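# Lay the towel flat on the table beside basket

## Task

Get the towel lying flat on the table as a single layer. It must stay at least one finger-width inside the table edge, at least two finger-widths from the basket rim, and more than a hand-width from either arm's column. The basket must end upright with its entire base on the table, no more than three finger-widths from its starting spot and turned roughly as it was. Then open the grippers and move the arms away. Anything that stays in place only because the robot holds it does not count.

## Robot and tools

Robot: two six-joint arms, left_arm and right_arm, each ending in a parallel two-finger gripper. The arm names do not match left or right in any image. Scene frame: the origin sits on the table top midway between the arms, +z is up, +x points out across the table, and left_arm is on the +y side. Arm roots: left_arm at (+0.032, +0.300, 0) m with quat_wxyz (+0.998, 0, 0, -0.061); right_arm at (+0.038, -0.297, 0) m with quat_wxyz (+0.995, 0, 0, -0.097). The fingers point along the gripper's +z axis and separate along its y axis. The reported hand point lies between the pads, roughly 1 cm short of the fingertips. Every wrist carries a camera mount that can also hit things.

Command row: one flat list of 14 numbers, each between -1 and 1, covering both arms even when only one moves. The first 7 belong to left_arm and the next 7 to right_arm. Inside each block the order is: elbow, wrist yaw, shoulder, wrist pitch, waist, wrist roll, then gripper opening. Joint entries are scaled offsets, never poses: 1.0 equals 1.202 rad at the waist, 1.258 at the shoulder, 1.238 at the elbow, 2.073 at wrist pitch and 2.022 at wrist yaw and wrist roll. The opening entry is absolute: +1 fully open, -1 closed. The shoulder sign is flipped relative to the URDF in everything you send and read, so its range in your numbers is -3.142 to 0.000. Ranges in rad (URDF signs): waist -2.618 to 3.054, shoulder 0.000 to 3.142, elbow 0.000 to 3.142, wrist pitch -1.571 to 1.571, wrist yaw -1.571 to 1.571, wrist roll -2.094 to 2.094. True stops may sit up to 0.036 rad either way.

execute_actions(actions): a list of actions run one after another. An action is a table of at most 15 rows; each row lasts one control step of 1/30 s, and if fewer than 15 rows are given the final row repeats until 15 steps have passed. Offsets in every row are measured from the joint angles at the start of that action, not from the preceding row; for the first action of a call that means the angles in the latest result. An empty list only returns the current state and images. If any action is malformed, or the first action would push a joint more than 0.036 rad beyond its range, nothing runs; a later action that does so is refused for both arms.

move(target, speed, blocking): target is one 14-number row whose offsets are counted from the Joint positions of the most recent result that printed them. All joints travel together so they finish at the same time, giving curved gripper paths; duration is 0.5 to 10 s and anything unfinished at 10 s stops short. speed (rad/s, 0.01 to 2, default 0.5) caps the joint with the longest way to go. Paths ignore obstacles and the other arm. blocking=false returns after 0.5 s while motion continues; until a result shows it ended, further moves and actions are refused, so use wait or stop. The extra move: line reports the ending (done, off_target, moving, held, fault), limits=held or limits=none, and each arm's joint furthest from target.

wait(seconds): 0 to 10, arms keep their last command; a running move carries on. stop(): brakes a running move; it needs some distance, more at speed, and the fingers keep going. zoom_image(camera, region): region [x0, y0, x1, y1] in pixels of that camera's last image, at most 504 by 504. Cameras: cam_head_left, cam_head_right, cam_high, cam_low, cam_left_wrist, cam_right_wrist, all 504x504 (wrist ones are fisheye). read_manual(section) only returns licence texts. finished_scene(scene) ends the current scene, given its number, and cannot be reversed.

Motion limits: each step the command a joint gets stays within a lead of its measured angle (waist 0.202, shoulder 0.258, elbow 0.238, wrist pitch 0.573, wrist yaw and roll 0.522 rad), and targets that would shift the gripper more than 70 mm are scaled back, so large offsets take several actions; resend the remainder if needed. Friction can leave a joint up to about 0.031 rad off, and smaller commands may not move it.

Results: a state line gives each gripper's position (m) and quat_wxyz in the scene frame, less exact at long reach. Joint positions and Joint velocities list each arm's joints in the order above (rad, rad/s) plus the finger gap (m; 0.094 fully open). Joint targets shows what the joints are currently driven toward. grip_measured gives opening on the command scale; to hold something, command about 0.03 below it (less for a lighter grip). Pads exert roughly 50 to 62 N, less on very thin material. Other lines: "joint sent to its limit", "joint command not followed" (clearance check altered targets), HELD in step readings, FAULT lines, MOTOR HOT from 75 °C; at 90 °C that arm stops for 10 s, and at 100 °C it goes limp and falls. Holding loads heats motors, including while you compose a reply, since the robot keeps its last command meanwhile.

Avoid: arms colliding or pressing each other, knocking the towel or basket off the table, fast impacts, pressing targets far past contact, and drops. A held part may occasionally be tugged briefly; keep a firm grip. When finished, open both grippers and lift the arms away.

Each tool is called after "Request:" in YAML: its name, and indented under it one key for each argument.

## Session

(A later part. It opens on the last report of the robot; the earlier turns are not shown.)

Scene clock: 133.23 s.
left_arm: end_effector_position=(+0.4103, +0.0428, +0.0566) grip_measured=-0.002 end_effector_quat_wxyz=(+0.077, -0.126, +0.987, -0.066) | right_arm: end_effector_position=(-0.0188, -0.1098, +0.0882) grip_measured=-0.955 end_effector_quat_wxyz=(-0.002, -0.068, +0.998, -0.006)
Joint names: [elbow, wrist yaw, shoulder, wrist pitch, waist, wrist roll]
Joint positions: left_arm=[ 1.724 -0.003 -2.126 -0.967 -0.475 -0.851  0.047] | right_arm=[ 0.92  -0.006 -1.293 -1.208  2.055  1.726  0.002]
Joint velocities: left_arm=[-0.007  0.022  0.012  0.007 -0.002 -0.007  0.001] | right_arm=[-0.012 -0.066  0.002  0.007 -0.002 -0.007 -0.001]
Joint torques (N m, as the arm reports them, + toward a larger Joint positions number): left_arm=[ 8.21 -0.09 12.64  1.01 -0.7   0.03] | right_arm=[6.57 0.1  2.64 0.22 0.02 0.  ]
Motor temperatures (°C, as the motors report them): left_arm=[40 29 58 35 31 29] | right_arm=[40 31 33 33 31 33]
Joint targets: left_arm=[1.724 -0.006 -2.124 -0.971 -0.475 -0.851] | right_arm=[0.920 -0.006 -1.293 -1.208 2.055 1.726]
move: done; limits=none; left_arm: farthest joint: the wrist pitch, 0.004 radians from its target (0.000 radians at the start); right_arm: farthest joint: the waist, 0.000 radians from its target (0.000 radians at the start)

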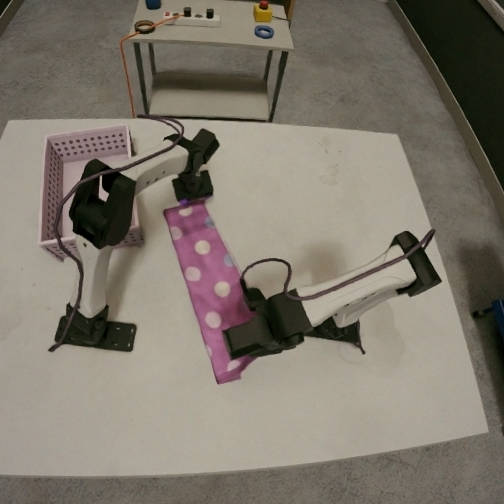

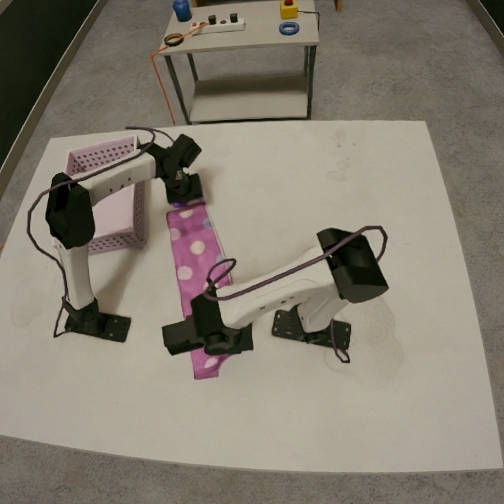

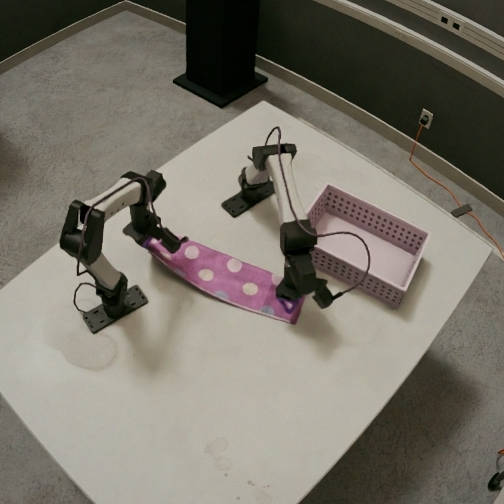

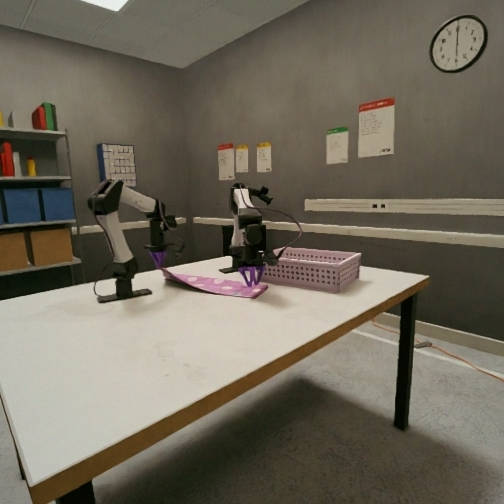

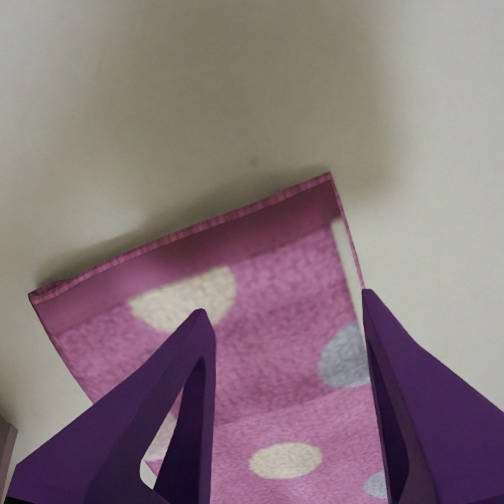

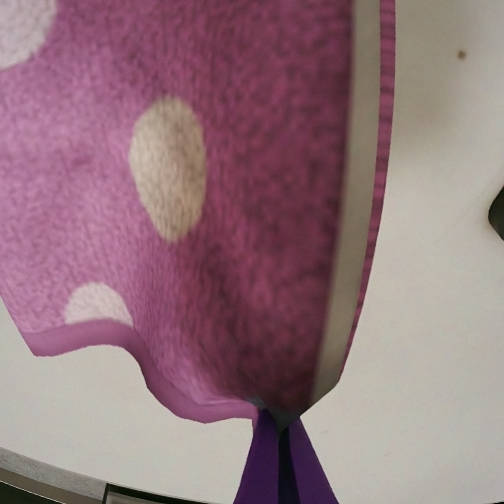

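Request:
move:
  target: [0.45,0,-0.29,-0.215,-0.04,-0.05,0, 0,0,0,0,0,0,-1]
  speed: 0.4

Request:
move:
  target: [0,0,-0.065,0,0,0,0, 0,0,0,0,0,0,-1]
  speed: 0.1

Request:
execute_actions:
  actions:
    - [[0,0,-0.035,0,0,0,-0.5, 0,0,0,0,0,0,-1]]
    - [[0,0,-0.035,0,0,0,-1, 0,0,0,0,0,0,-1]]

Scene clock: 140.63 s.
left_arm: end_effector_position=(+0.4098, +0.0217, +0.0405) grip_measured=-0.002 end_effector_quat_wxyz=(-0.012, -0.154, +0.988, +0.015) | right_arm: end_effector_position=(-0.0188, -0.1098, +0.0882) grip_measured=-0.955 end_effector_quat_wxyz=(-0.002, -0.068, +0.998, -0.006)
Joint names: [elbow, wrist yaw, shoulder, wrist pitch, waist, wrist roll]
Joint positions: left_arm=[ 2.263 -0.003 -2.47  -1.402 -0.513 -0.946  0.047] | right_arm=[ 0.92  -0.006 -1.293 -1.208  2.055  1.726  0.002]
Joint velocities: left_arm=[-0.012  0.022 -0.002 -0.051 -0.012 -0.007  0.   ] | right_arm=[ 0.007 -0.051 -0.007 -0.022 -0.017 -0.081  0.   ]
Joint torques (N m, as the arm reports them, + toward a larger Joint positions number): left_arm=[ 9.23 -0.08 13.06  0.33 -1.44 -0.05] | right_arm=[6.58 0.1  2.64 0.22 0.01 0.  ]
Motor temperatures (°C, as the motors report them): left_arm=[40 29 58 34 31 29] | right_arm=[40 31 33 32 31 33]
Joint targets: left_arm=[2.282 -0.003 -2.491 -1.413 -0.523 -0.952] | right_arm=[0.920 -0.006 -1.293 -1.208 2.055 1.726]
move: off_target (left_arm); limits=none; left_arm: farthest joint: the shoulder, 0.021 radians from its target (0.365 radians at the start); right_arm: farthest joint: the waist, 0.000 radians from its target (0.000 radians at the start)

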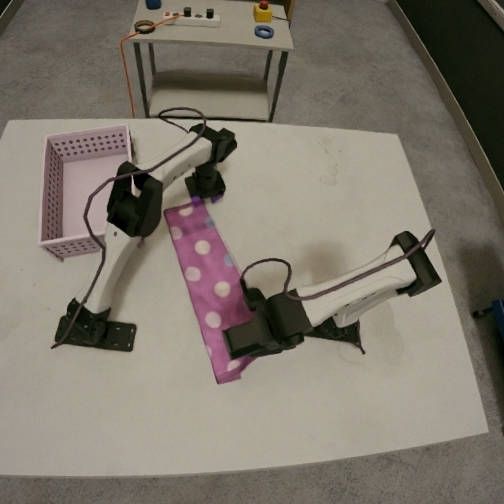

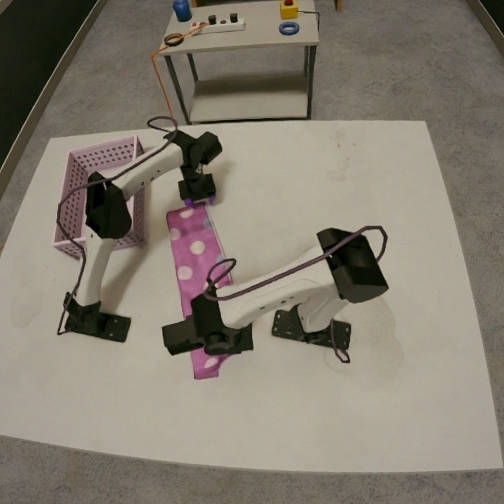

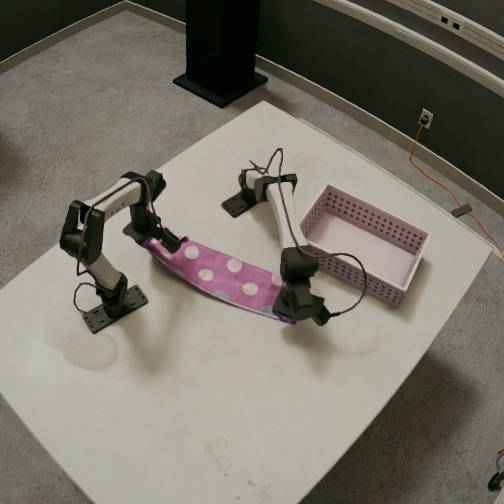

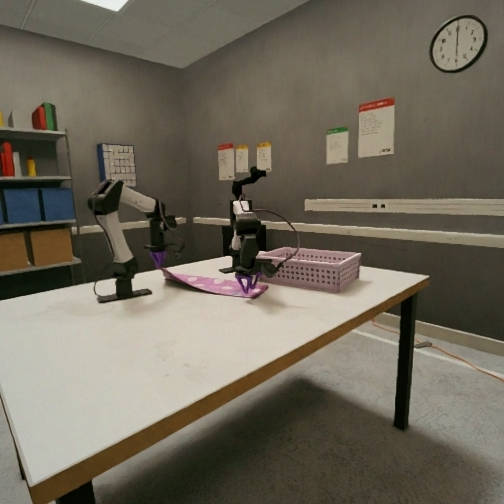

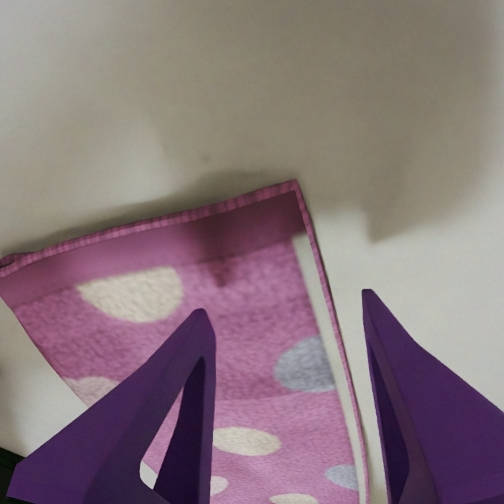

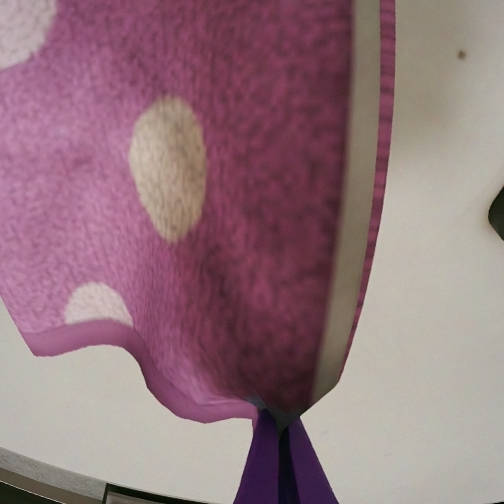

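Scene clock: 141.70 s.
left_arm: end_effector_position=(+0.4072, +0.0236, +0.0226) grip_measured=-0.002 end_effector_quat_wxyz=(-0.026, -0.154, +0.987, +0.029) | right_arm: end_effector_position=(-0.0188, -0.1098, +0.0882) grip_measured=-0.955 end_effector_quat_wxyz=(-0.002, -0.068, +0.998, -0.006)
Joint names: [elbow, wrist yaw, shoulder, wrist pitch, waist, wrist roll]
Joint positions: left_arm=[ 2.263 -0.003 -2.51  -1.402 -0.513 -0.946  0.047] | right_arm=[ 0.92  -0.006 -1.293 -1.208  2.055  1.726  0.002]
Joint velocities: left_arm=[-0.007  0.022 -0.007 -0.066  0.002  0.007 -0.001] | right_arm=[ 0.007  0.022  0.002  0.051 -0.022  0.007  0.   ]
Joint torques (N m, as the arm reports them, + toward a larger Joint positions number): left_arm=[ 7.73 -0.08 11.56  0.33 -0.71  0.01] | right_arm=[6.59 0.1  2.64 0.22 0.02 0.  ]
Motor temperatures (°C, as the motors report them): left_arm=[40 29 58 34 31 29] | right_arm=[40 31 33 32 31 33]
Joint targets: left_arm=[2.263 -0.003 -2.552 -1.402 -0.513 -0.946] | right_arm=[0.920 -0.006 -1.293 -1.208 2.055 1.726]
move: off_target (left_arm); limits=none; left_arm: farthest joint: the shoulder, 0.042 radians from its target (0.082 radians at the start); right_arm: farthest joint: the waist, 0.000 radians from its target (0.000 radians at the start)

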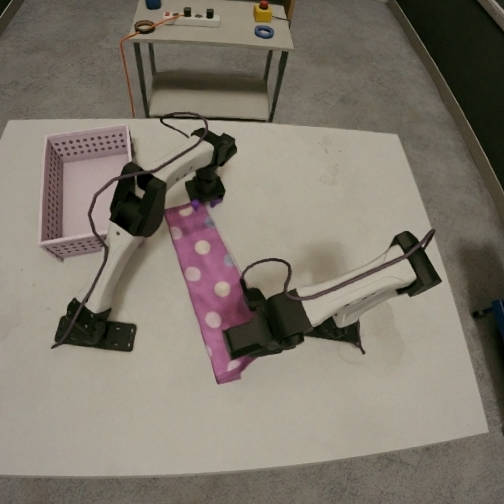

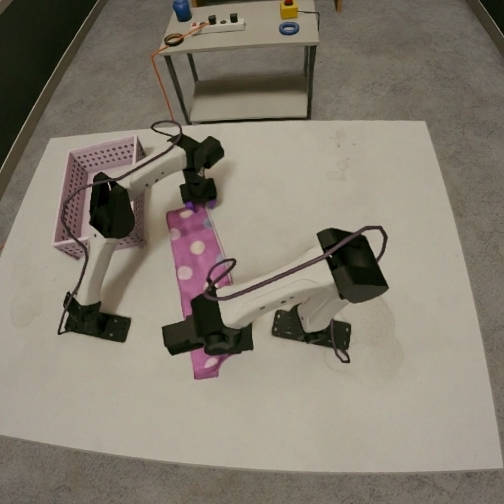

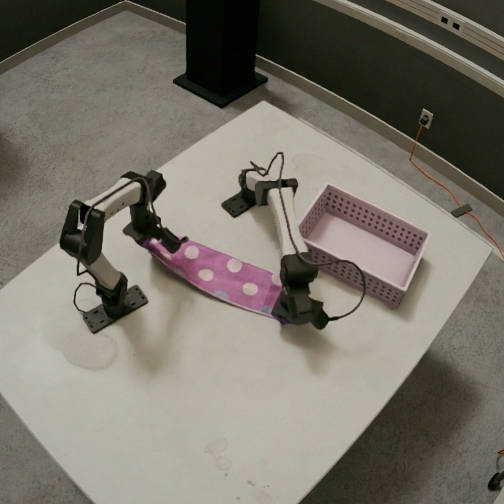

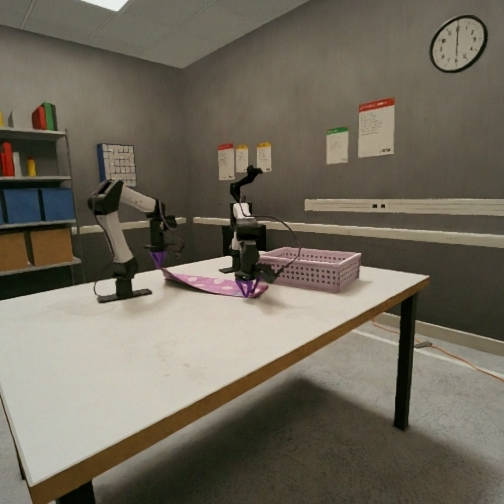

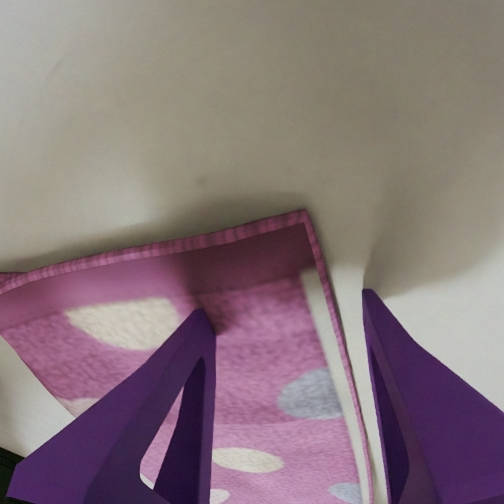

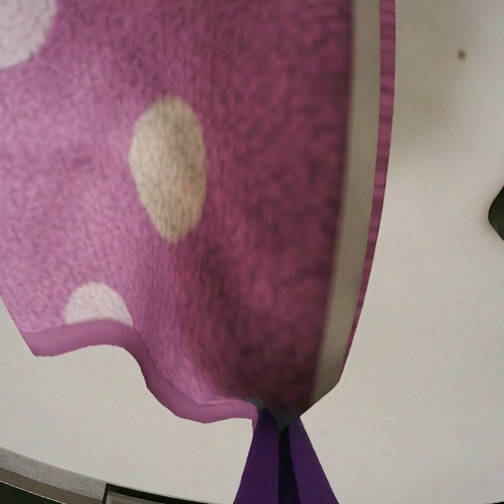

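Scene clock: 142.70 s.
left_arm: end_effector_position=(+0.4047, +0.0268, +0.0233) grip_measured=-0.998 end_effector_quat_wxyz=(-0.030, -0.154, +0.987, +0.037) | right_arm: end_effector_position=(-0.0188, -0.1098, +0.0882) grip_measured=-0.955 end_effector_quat_wxyz=(-0.002, -0.068, +0.998, -0.006)
Joint names: [elbow, wrist yaw, shoulder, wrist pitch, waist, wrist roll]
Joint positions: left_arm=[ 2.265 -0.01  -2.51  -1.42  -0.513 -0.946  0.   ] | right_arm=[ 0.92  -0.006 -1.293 -1.208  2.055  1.726  0.002]
Joint velocities: left_arm=[-0.012 -0.037  0.007 -0.051  0.007 -0.066 -0.001] | right_arm=[-0.002 -0.007 -0.012  0.037  0.017  0.007  0.   ]
Joint torques (N m, as the arm reports them, + toward a larger Joint positions number): left_arm=[ 7.63 -0.09 11.3   0.33 -0.72  0.01] | right_arm=[6.58 0.1  2.64 0.22 0.01 0.  ]
Motor temperatures (°C, as the motors report them): left_arm=[40 29 58 34 31 29] | right_arm=[40 31 33 32 31 33]
Joint targets: left_arm=[2.264 -0.010 -2.554 -1.416 -0.513 -0.946] | right_arm=[0.920 -0.006 -1.293 -1.208 2.055 1.726]
Step readings (joint positions; steps 1 to 15: 1st action; 16 to 30: 2nd action):
0: left_arm=[2.263 -0.003 -2.510 -1.402 -0.513 -0.946] | right_arm=[0.920 -0.006 -1.293 -1.208 2.055 1.726]
1: left_arm=[2.263 -0.004 -2.510 -1.403 -0.513 -0.946] | right_arm=[0.920 -0.006 -1.293 -1.208 2.055 1.726]
2: left_arm=[2.263 -0.005 -2.510 -1.408 -0.513 -0.946] | right_arm=[0.920 -0.006 -1.293 -1.208 2.055 1.726]
4: left_arm=[2.263 -0.009 -2.510 -1.415 -0.513 -0.946] | right_arm=[0.920 -0.006 -1.293 -1.208 2.055 1.726]
8: left_arm=[2.263 -0.010 -2.510 -1.416 -0.513 -0.946] | right_arm=[0.920 -0.006 -1.293 -1.208 2.055 1.726]
15: left_arm=[2.263 -0.010 -2.510 -1.416 -0.513 -0.946] | right_arm=[0.920 -0.006 -1.293 -1.208 2.055 1.726]
16: left_arm=[2.263 -0.011 -2.510 -1.417 -0.513 -0.946] | right_arm=[0.920 -0.006 -1.293 -1.208 2.055 1.726]
17: left_arm=[2.263 -0.010 -2.510 -1.418 -0.513 -0.946] | right_arm=[0.920 -0.006 -1.293 -1.208 2.055 1.726]
19: left_arm=[2.265 -0.010 -2.510 -1.418 -0.513 -0.946] | right_arm=[0.920 -0.006 -1.293 -1.208 2.055 1.726]
23: left_arm=[2.265 -0.010 -2.510 -1.420 -0.513 -0.946] | right_arm=[0.920 -0.006 -1.293 -1.208 2.055 1.726]
30: Joint positions above

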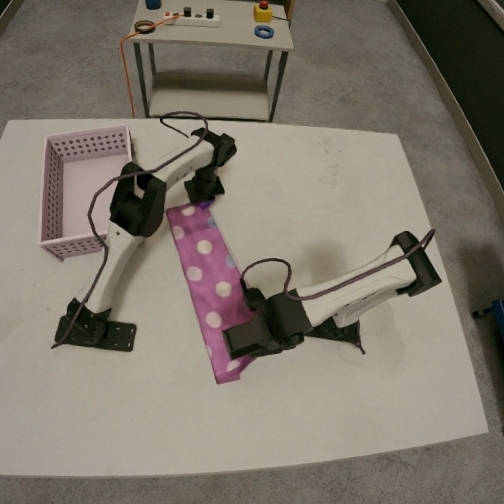

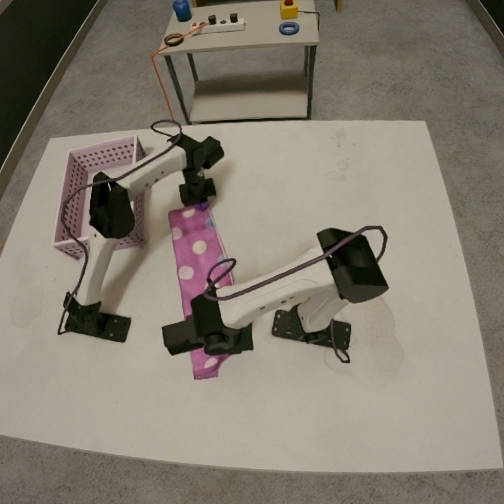

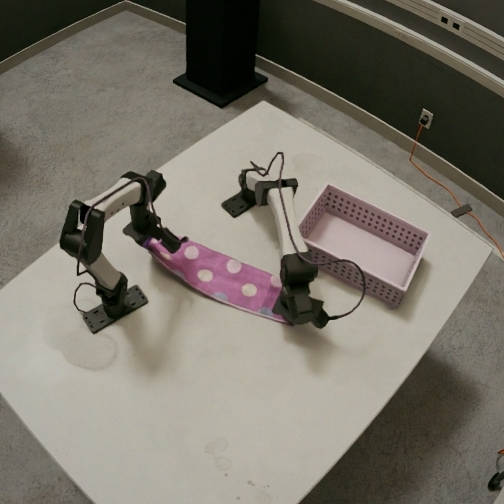

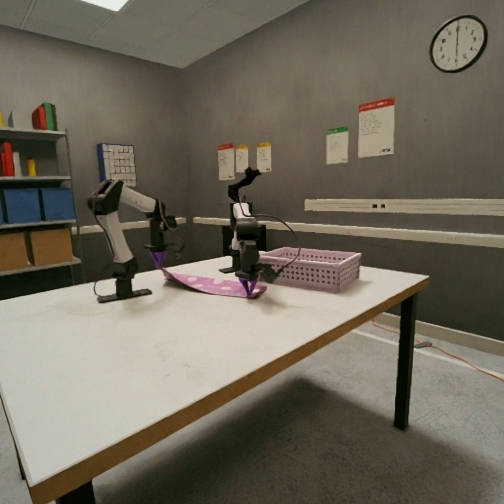

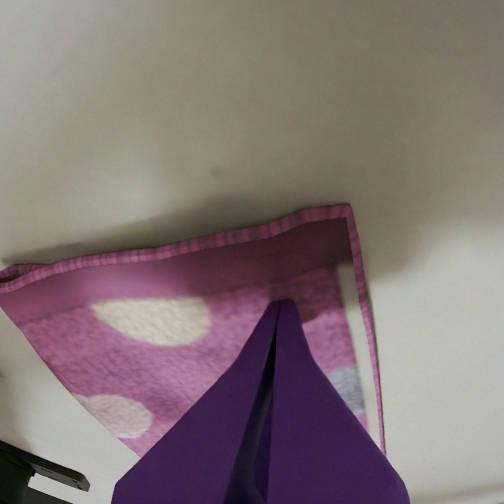

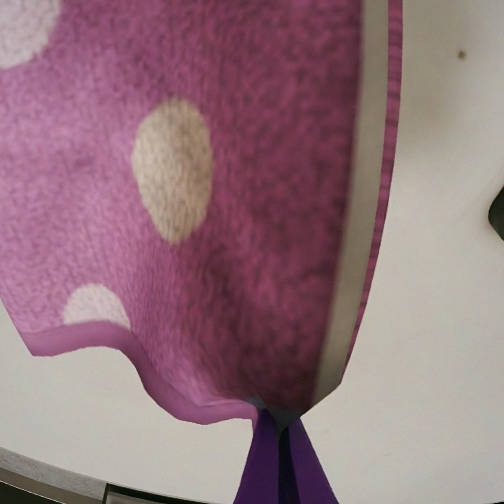

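Request:
execute_actions:
  actions:
    - [[0,0,0.03,0,0,0,-1, 0,0,0,0,0,0,-1]]
    - [[0,-0.08,0,0.015,-0.075,0,0, 0,0,0,0,0,0,-1]]
    - [[0,0,-0.04,0,0,0,0, 0,0,0,0,0,0,-1]]
    - [[0,0,-0.05,0,0,0,0, 0,0,0,0,0,0,-1]]

Request:
execute_actions:
  actions:
    - [[0,0,-0.06,0,0,0,-0.3, 0,0,0,0,0,0,-1]]
    - [[0,0,-0.06,0,0,0,-0.6, 0,0,0,0,0,0,-1]]
    - [[0,0,-0.06,0,0,0,-0.8, 0,0,0,0,0,0,-1]]
    - [[0,0,-0.06,0,0,0,-1, 0,0,0,0,0,0,-1]]

Scene clock: 151.17 s.
left_arm: end_effector_position=(+0.3965, +0.0060, +0.0210) grip_measured=-0.002 end_effector_quat_wxyz=(+0.031, -0.102, +0.991, +0.081) | right_arm: end_effector_position=(-0.0188, -0.1098, +0.0882) grip_measured=-0.955 end_effector_quat_wxyz=(-0.002, -0.068, +0.998, -0.006)
Joint names: [elbow, wrist yaw, shoulder, wrist pitch, waist, wrist roll]
Joint positions: left_arm=[ 2.27  -0.155 -2.522 -1.399 -0.612 -0.946  0.047] | right_arm=[ 0.92  -0.006 -1.293 -1.208  2.055  1.726  0.002]
Joint velocities: left_arm=[-0.007  0.007  0.017 -0.022 -0.012 -0.007  0.   ] | right_arm=[-0.012  0.007  0.007 -0.081  0.012 -0.007 -0.   ]
Joint torques (N m, as the arm reports them, + toward a larger Joint positions number): left_arm=[ 7.4  -0.15 11.21  0.32 -0.71  0.  ] | right_arm=[6.58 0.11 2.64 0.21 0.02 0.  ]
Motor temperatures (°C, as the motors report them): left_arm=[40 29 58 34 31 29] | right_arm=[40 31 33 32 31 33]
Joint targets: left_arm=[2.265 -0.155 -2.569 -1.400 -0.612 -0.946] | right_arm=[0.920 -0.006 -1.293 -1.208 2.055 1.726]
Step readings (joint positions; steps 1 to 15: 1st action; 16 to 30: 2nd action; 31 to 45: 3rd action; 46 to 60: 4th action):
0: left_arm=[2.265 -0.010 -2.510 -1.420 -0.513 -0.946] | right_arm=[0.920 -0.006 -1.293 -1.208 2.055 1.726]
1: left_arm=[2.265 -0.010 -2.505 -1.420 -0.513 -0.946] | right_arm=[0.920 -0.006 -1.293 -1.208 2.055 1.726]
2: left_arm=[2.265 -0.010 -2.500 -1.420 -0.513 -0.946] | right_arm=[0.920 -0.006 -1.293 -1.208 2.055 1.726]
4: left_arm=[2.265 -0.010 -2.486 -1.420 -0.513 -0.946] | right_arm=[0.920 -0.006 -1.293 -1.208 2.055 1.726]
8: left_arm=[2.265 -0.010 -2.470 -1.420 -0.513 -0.946] | right_arm=[0.920 -0.006 -1.293 -1.208 2.055 1.726]
15: left_arm=[2.265 -0.010 -2.470 -1.420 -0.513 -0.946] | right_arm=[0.920 -0.006 -1.293 -1.208 2.055 1.726]
16: left_arm=[2.265 -0.032 -2.470 -1.420 -0.520 -0.946] | right_arm=[0.920 -0.006 -1.293 -1.208 2.055 1.726]
17: left_arm=[2.265 -0.062 -2.470 -1.416 -0.529 -0.946] | right_arm=[0.920 -0.006 -1.293 -1.208 2.055 1.726]
19: left_arm=[2.265 -0.101 -2.470 -1.409 -0.560 -0.946] | right_arm=[0.920 -0.006 -1.293 -1.208 2.055 1.726]
23: left_arm=[2.265 -0.132 -2.470 -1.402 -0.611 -0.946] | right_arm=[0.920 -0.006 -1.293 -1.208 2.055 1.726]
30: left_arm=[2.265 -0.154 -2.470 -1.400 -0.612 -0.946] | right_arm=[0.920 -0.006 -1.293 -1.208 2.055 1.726]
31: left_arm=[2.265 -0.155 -2.473 -1.400 -0.612 -0.946] | right_arm=[0.920 -0.006 -1.293 -1.208 2.055 1.726]
32: left_arm=[2.265 -0.155 -2.475 -1.400 -0.612 -0.946] | right_arm=[0.920 -0.006 -1.293 -1.208 2.055 1.726]
34: left_arm=[2.265 -0.155 -2.486 -1.400 -0.612 -0.946] | right_arm=[0.920 -0.006 -1.293 -1.208 2.055 1.726]
38: left_arm=[2.265 -0.155 -2.505 -1.400 -0.612 -0.946] | right_arm=[0.920 -0.006 -1.293 -1.208 2.055 1.726]
45: left_arm=[2.265 -0.155 -2.506 -1.400 -0.612 -0.946] | right_arm=[0.920 -0.006 -1.293 -1.208 2.055 1.726]
46: left_arm=[2.265 -0.155 -2.509 -1.400 -0.612 -0.946] | right_arm=[0.920 -0.006 -1.293 -1.208 2.055 1.726]
47: left_arm=[2.265 -0.155 -2.513 -1.399 -0.612 -0.946] | right_arm=[0.920 -0.006 -1.293 -1.208 2.055 1.726]
49: left_arm=[2.270 -0.155 -2.520 -1.400 -0.612 -0.946] | right_arm=[0.920 -0.006 -1.293 -1.208 2.055 1.726]
53: left_arm=[2.270 -0.155 -2.522 -1.399 -0.612 -0.946] | right_arm=[0.920 -0.006 -1.293 -1.208 2.055 1.726]
60: Joint positions above

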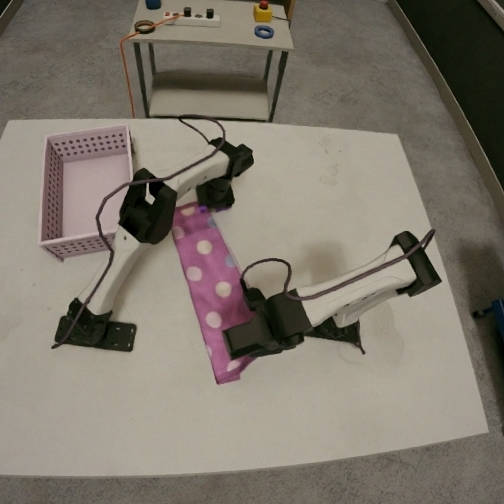

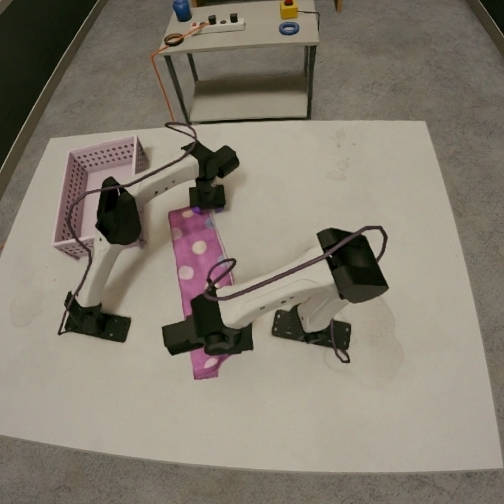

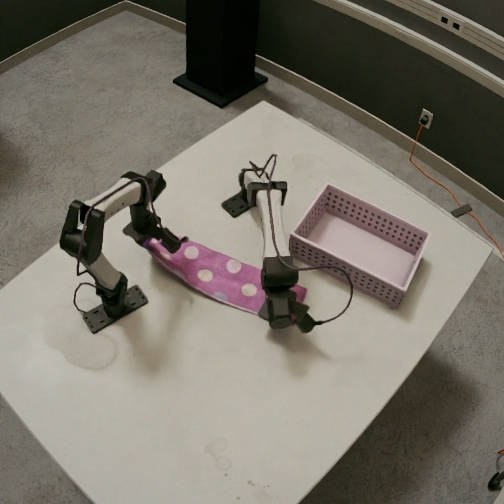

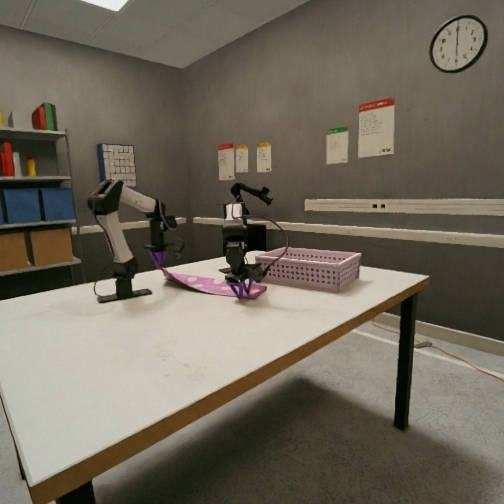

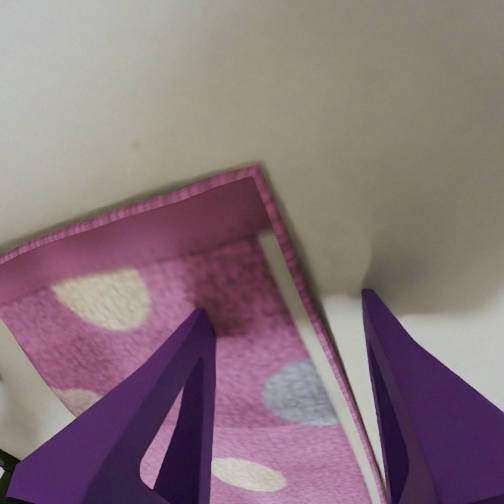

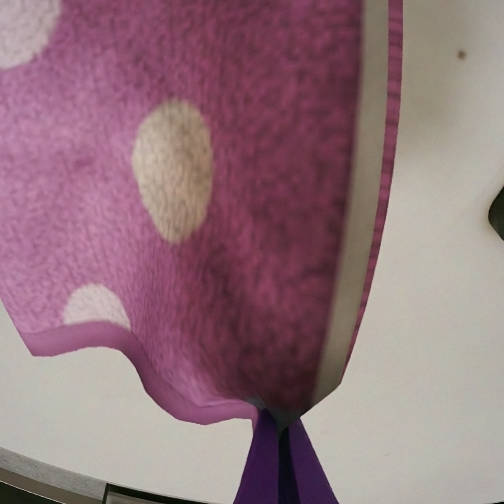

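Scene clock: 153.17 s.
left_arm: end_effector_position=(+0.3946, +0.0164, +0.0215) grip_measured=-0.927 end_effector_quat_wxyz=(+0.029, -0.099, +0.988, +0.112) | right_arm: end_effector_position=(-0.0188, -0.1098, +0.0882) grip_measured=-0.955 end_effector_quat_wxyz=(-0.002, -0.068, +0.998, -0.006)
Joint names: [elbow, wrist yaw, shoulder, wrist pitch, waist, wrist roll]
Joint positions: left_arm=[ 2.302 -0.193 -2.543 -1.458 -0.612 -0.946  0.003] | right_arm=[ 0.92  -0.006 -1.293 -1.208  2.055  1.726  0.002]
Joint velocities: left_arm=[ 0.002 -0.007  0.002 -0.051  0.017 -0.066  0.   ] | right_arm=[-0.017  0.007  0.002 -0.051 -0.012 -0.051  0.001]
Joint torques (N m, as the arm reports them, + toward a larger Joint positions number): left_arm=[ 6.99 -0.17  9.27  0.3  -0.62  0.  ] | right_arm=[6.57 0.1  2.64 0.21 0.02 0.  ]
Motor temperatures (°C, as the motors report them): left_arm=[40 29 57 34 31 29] | right_arm=[40 31 33 32 31 33]
Joint targets: left_arm=[2.293 -0.190 -2.614 -1.450 -0.612 -0.946] | right_arm=[0.920 -0.006 -1.293 -1.208 2.055 1.726]
Step readings (joint positions; steps 1 to 15: 1st action; 16 to 30: 2nd action; 31 to 45: 3rd action; 46 to 60: 4th action):
0: left_arm=[2.270 -0.155 -2.522 -1.399 -0.612 -0.946] | right_arm=[0.920 -0.006 -1.293 -1.208 2.055 1.726]
1: left_arm=[2.271 -0.155 -2.523 -1.399 -0.612 -0.946] | right_arm=[0.920 -0.006 -1.293 -1.208 2.055 1.726]
2: left_arm=[2.274 -0.156 -2.527 -1.401 -0.612 -0.946] | right_arm=[0.920 -0.006 -1.293 -1.208 2.055 1.726]
4: left_arm=[2.276 -0.159 -2.528 -1.407 -0.612 -0.946] | right_arm=[0.920 -0.006 -1.293 -1.208 2.055 1.726]
8: left_arm=[2.276 -0.161 -2.528 -1.407 -0.612 -0.946] | right_arm=[0.920 -0.006 -1.293 -1.208 2.055 1.726]
15: left_arm=[2.276 -0.161 -2.528 -1.407 -0.612 -0.946] | right_arm=[0.920 -0.006 -1.293 -1.208 2.055 1.726]
16: left_arm=[2.278 -0.163 -2.530 -1.410 -0.612 -0.946] | right_arm=[0.920 -0.006 -1.293 -1.208 2.055 1.726]
17: left_arm=[2.280 -0.171 -2.531 -1.422 -0.612 -0.946] | right_arm=[0.920 -0.006 -1.293 -1.208 2.055 1.726]
19: left_arm=[2.282 -0.177 -2.533 -1.429 -0.612 -0.946] | right_arm=[0.920 -0.006 -1.293 -1.208 2.055 1.726]
23: left_arm=[2.284 -0.178 -2.534 -1.431 -0.612 -0.946] | right_arm=[0.920 -0.006 -1.293 -1.208 2.055 1.726]
30: left_arm=[2.284 -0.178 -2.534 -1.431 -0.612 -0.946] | right_arm=[0.920 -0.006 -1.293 -1.208 2.055 1.726]
31: left_arm=[2.285 -0.181 -2.535 -1.434 -0.612 -0.946] | right_arm=[0.920 -0.006 -1.293 -1.208 2.055 1.726]
32: left_arm=[2.287 -0.187 -2.536 -1.446 -0.612 -0.946] | right_arm=[0.920 -0.006 -1.293 -1.208 2.055 1.726]
34: left_arm=[2.291 -0.190 -2.538 -1.449 -0.612 -0.946] | right_arm=[0.920 -0.006 -1.293 -1.208 2.055 1.726]
38: left_arm=[2.293 -0.190 -2.539 -1.450 -0.612 -0.946] | right_arm=[0.920 -0.006 -1.293 -1.208 2.055 1.726]
45: left_arm=[2.293 -0.190 -2.539 -1.450 -0.612 -0.946] | right_arm=[0.920 -0.006 -1.293 -1.208 2.055 1.726]
46: left_arm=[2.294 -0.191 -2.540 -1.453 -0.612 -0.946] | right_arm=[0.920 -0.006 -1.293 -1.208 2.055 1.726]
47: left_arm=[2.299 -0.192 -2.540 -1.455 -0.612 -0.946] | right_arm=[0.920 -0.006 -1.293 -1.208 2.055 1.726]
49: left_arm=[2.302 -0.192 -2.541 -1.458 -0.612 -0.946] | right_arm=[0.920 -0.006 -1.293 -1.208 2.055 1.726]
53: left_arm=[2.302 -0.193 -2.543 -1.458 -0.612 -0.946] | right_arm=[0.920 -0.006 -1.293 -1.208 2.055 1.726]
60: Joint positions above

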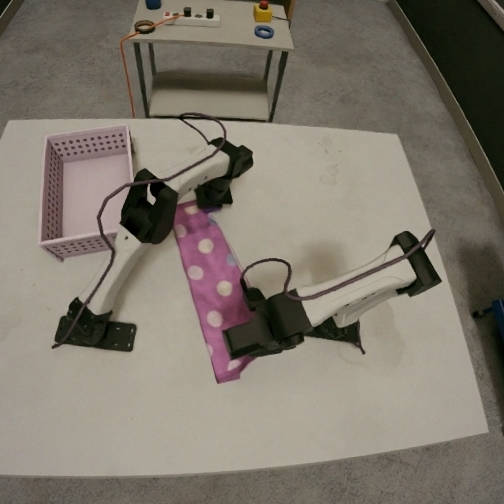

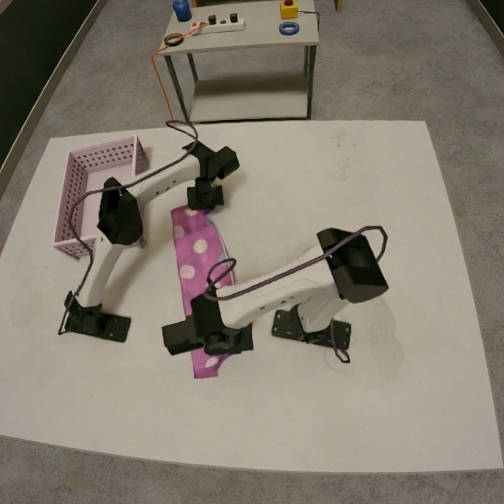

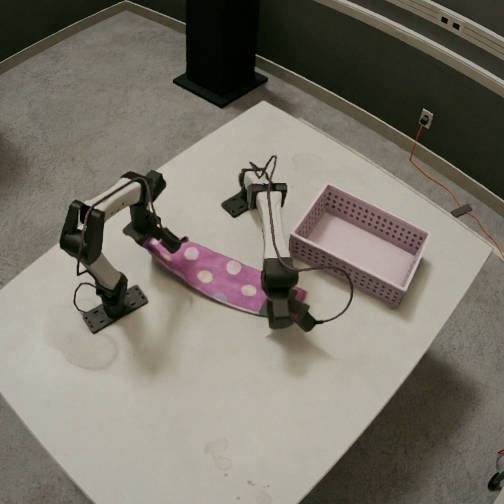

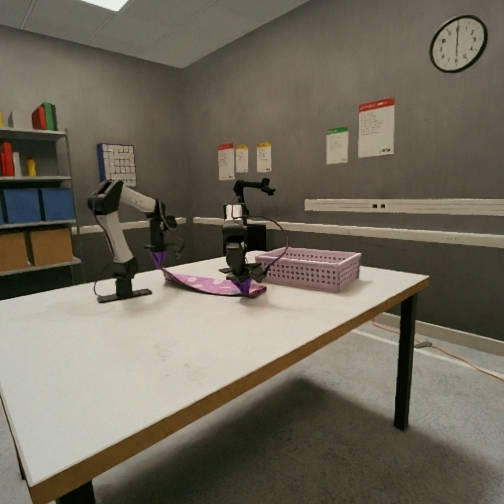

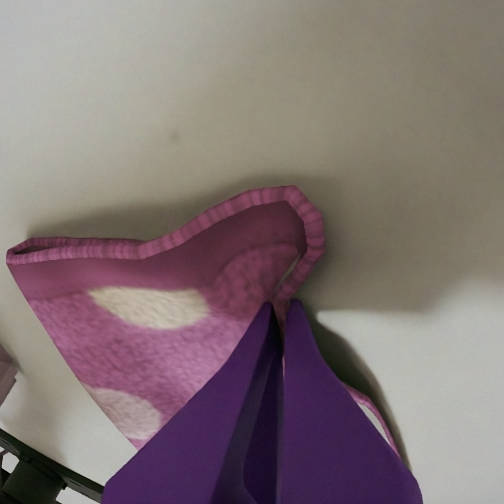

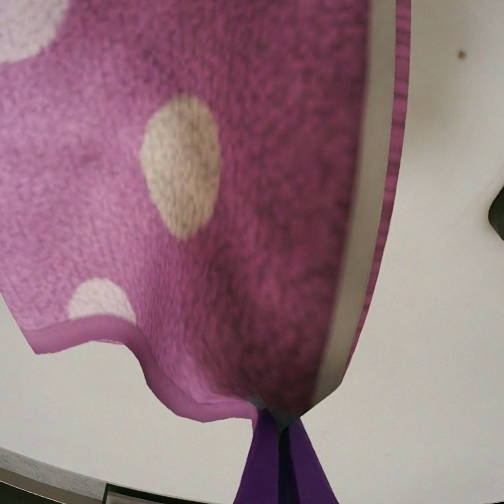

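Request:
move:
  target: [-0.152,0.095,0.543,0.098,0.076,-0.1,-1, 0.37,0,0.33,-0.14,-0.9,-0.65,-1]
  speed: 0.5

Scene clock: 174.47 s.
left_arm: end_effector_position=(+0.3902, +0.0267, +0.2863) grip_measured=-0.927 end_effector_quat_wxyz=(+0.183, -0.233, +0.929, -0.223) | right_arm: end_effector_position=(+0.1604, -0.1709, +0.2733) grip_measured=-0.955 end_effector_quat_wxyz=(+0.222, -0.180, +0.945, +0.158)
Joint names: [elbow, wrist yaw, shoulder, wrist pitch, waist, wrist roll]
Joint positions: left_arm=[ 2.141 -0.008 -1.862 -1.264 -0.532 -1.142  0.003] | right_arm=[ 1.359 -0.007 -0.894 -1.485  0.986  0.419  0.002]
Joint velocities: left_arm=[-0.007 -0.066 -0.007  0.037  0.012  0.037  0.   ] | right_arm=[ 0.002  0.051 -0.007  0.007  0.002 -0.051  0.   ]
Joint torques (N m, as the arm reports them, + toward a larger Joint positions number): left_arm=[ 6.01  0.   10.19  1.96  0.1   0.01] | right_arm=[ 7.55  0.05  0.33  1.35 -0.79 -0.07]
Motor temperatures (°C, as the motors report them): left_arm=[39 29 55 34 31 29] | right_arm=[41 31 33 33 31 33]
Joint targets: left_arm=[2.114 -0.001 -1.859 -1.255 -0.521 -1.148] | right_arm=[1.379 -0.006 -0.878 -1.498 0.974 0.412]
move: off_target (left_arm); limits=none; left_arm: farthest joint: the elbow, 0.027 radians from its target (0.188 radians at the start); right_arm: farthest joint: the elbow, 0.019 radians from its target (0.458 radians at the start)

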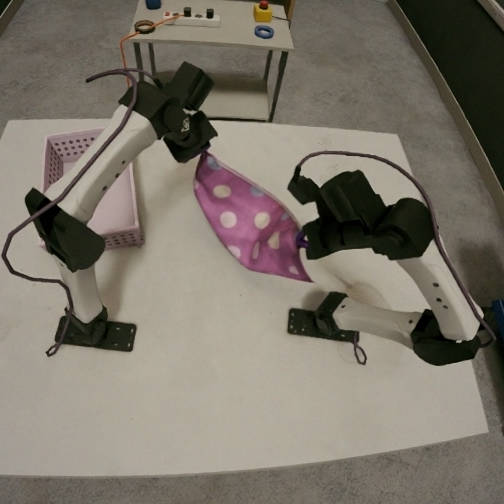

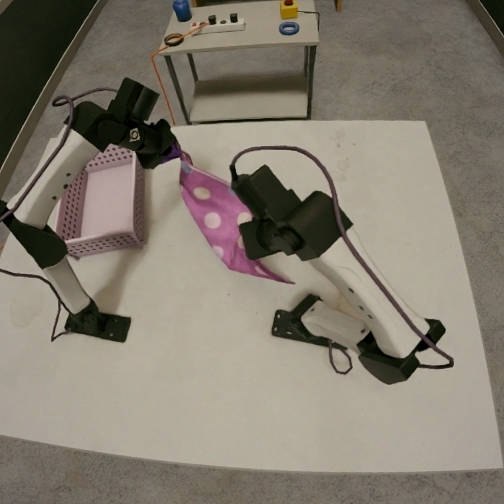

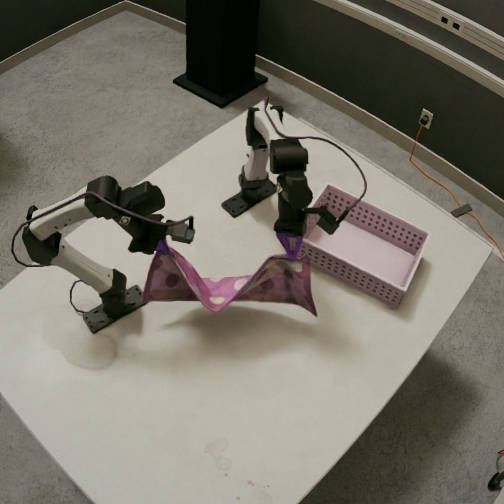

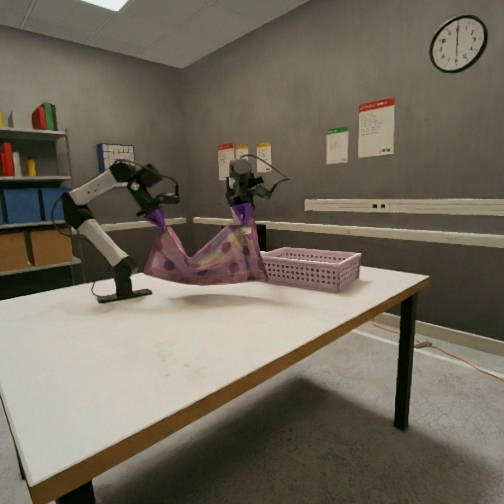

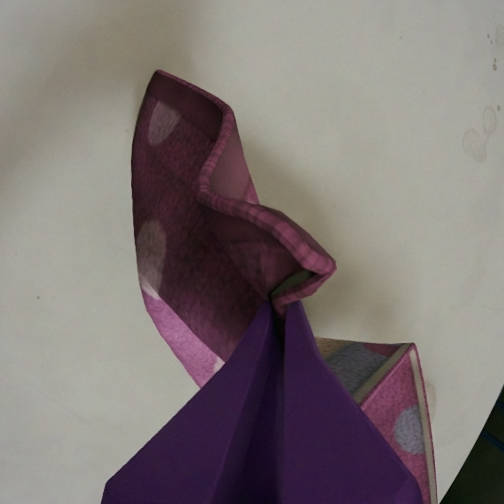

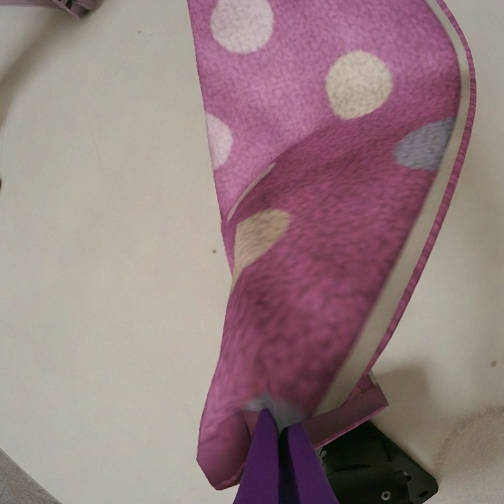

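Request:
move:
  target: [-0.375,0,0.297,-0.088,-0.215,-0.375,-1, -0.047,0,-0.095,0.023,-1,-1,-1]
  speed: 0.7

Scene clock: 185.47 s.
left_arm: end_effector_position=(+0.2258, +0.0566, +0.2522) grip_measured=-0.927 end_effector_quat_wxyz=(+0.033, -0.470, +0.866, -0.165) | right_arm: end_effector_position=(+0.2165, -0.3696, +0.2467) grip_measured=-0.955 end_effector_quat_wxyz=(+0.121, -0.552, +0.806, -0.179)
Joint names: [elbow, wrist yaw, shoulder, wrist pitch, waist, wrist roll]
Joint positions: left_arm=[ 1.701 -0.008 -1.501 -1.433 -0.779 -1.895  0.003] | right_arm=[ 1.318 -0.01  -0.994 -1.46  -0.204 -1.597  0.002]
Joint velocities: left_arm=[-0.007  0.007  0.012 -0.007  0.012  0.022 -0.   ] | right_arm=[-0.007  0.051  0.012  0.037 -0.022 -0.051  0.   ]
Joint torques (N m, as the arm reports them, + toward a larger Joint positions number): left_arm=[ 5.93 -0.1   7.06  1.1  -1.49  0.  ] | right_arm=[ 5.07 -0.05 -1.07  1.44 -0.82 -0.02]
Motor temperatures (°C, as the motors report them): left_arm=[39 29 54 35 31 29] | right_arm=[41 31 33 34 31 33]
Joint targets: left_arm=[1.676 -0.008 -1.489 -1.447 -0.790 -1.901] | right_arm=[1.301 -0.008 -1.013 -1.437 -0.216 -1.603]
move: off_target (left_arm, right_arm); limits=none; left_arm: farthest joint: the elbow, 0.024 radians from its target (0.464 radians at the start); right_arm: farthest joint: the wrist pitch, 0.023 radians from its target (0.048 radians at the start)

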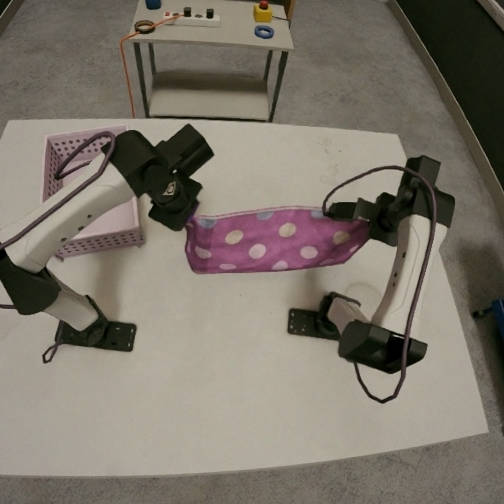

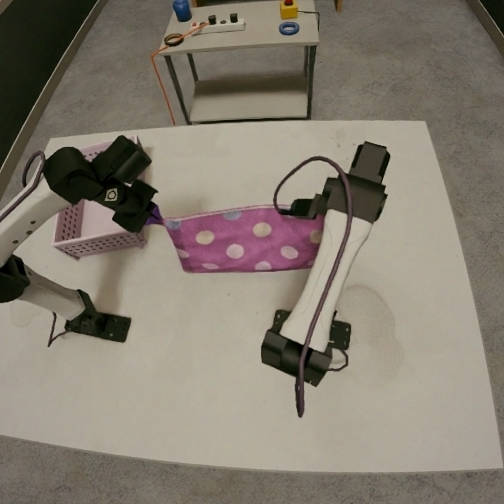

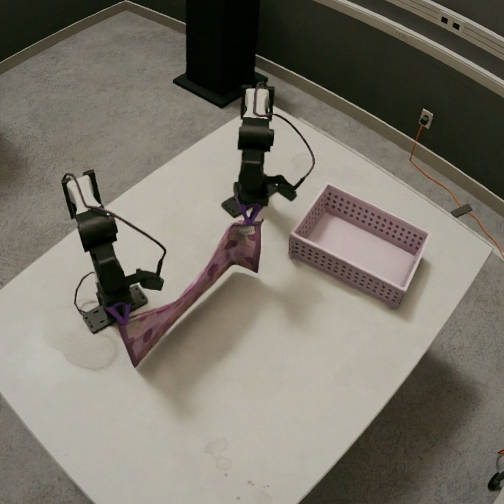

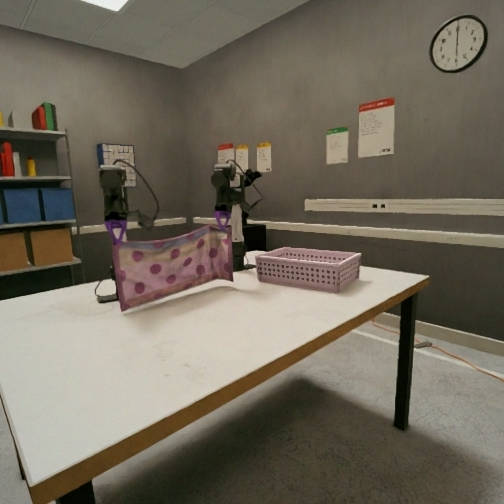

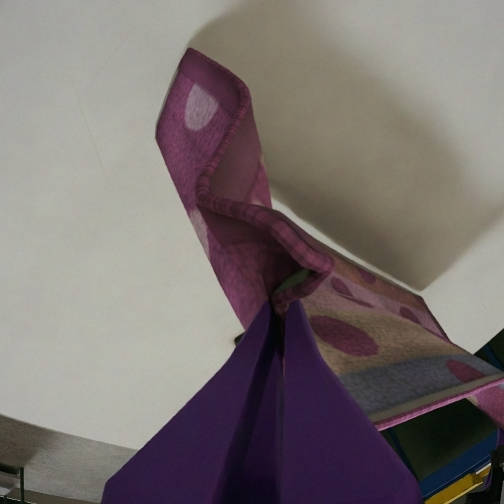

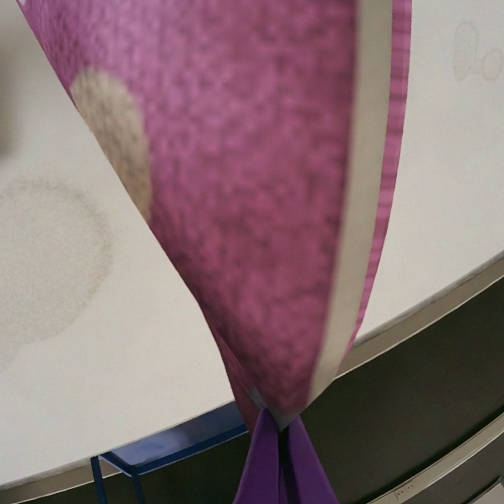

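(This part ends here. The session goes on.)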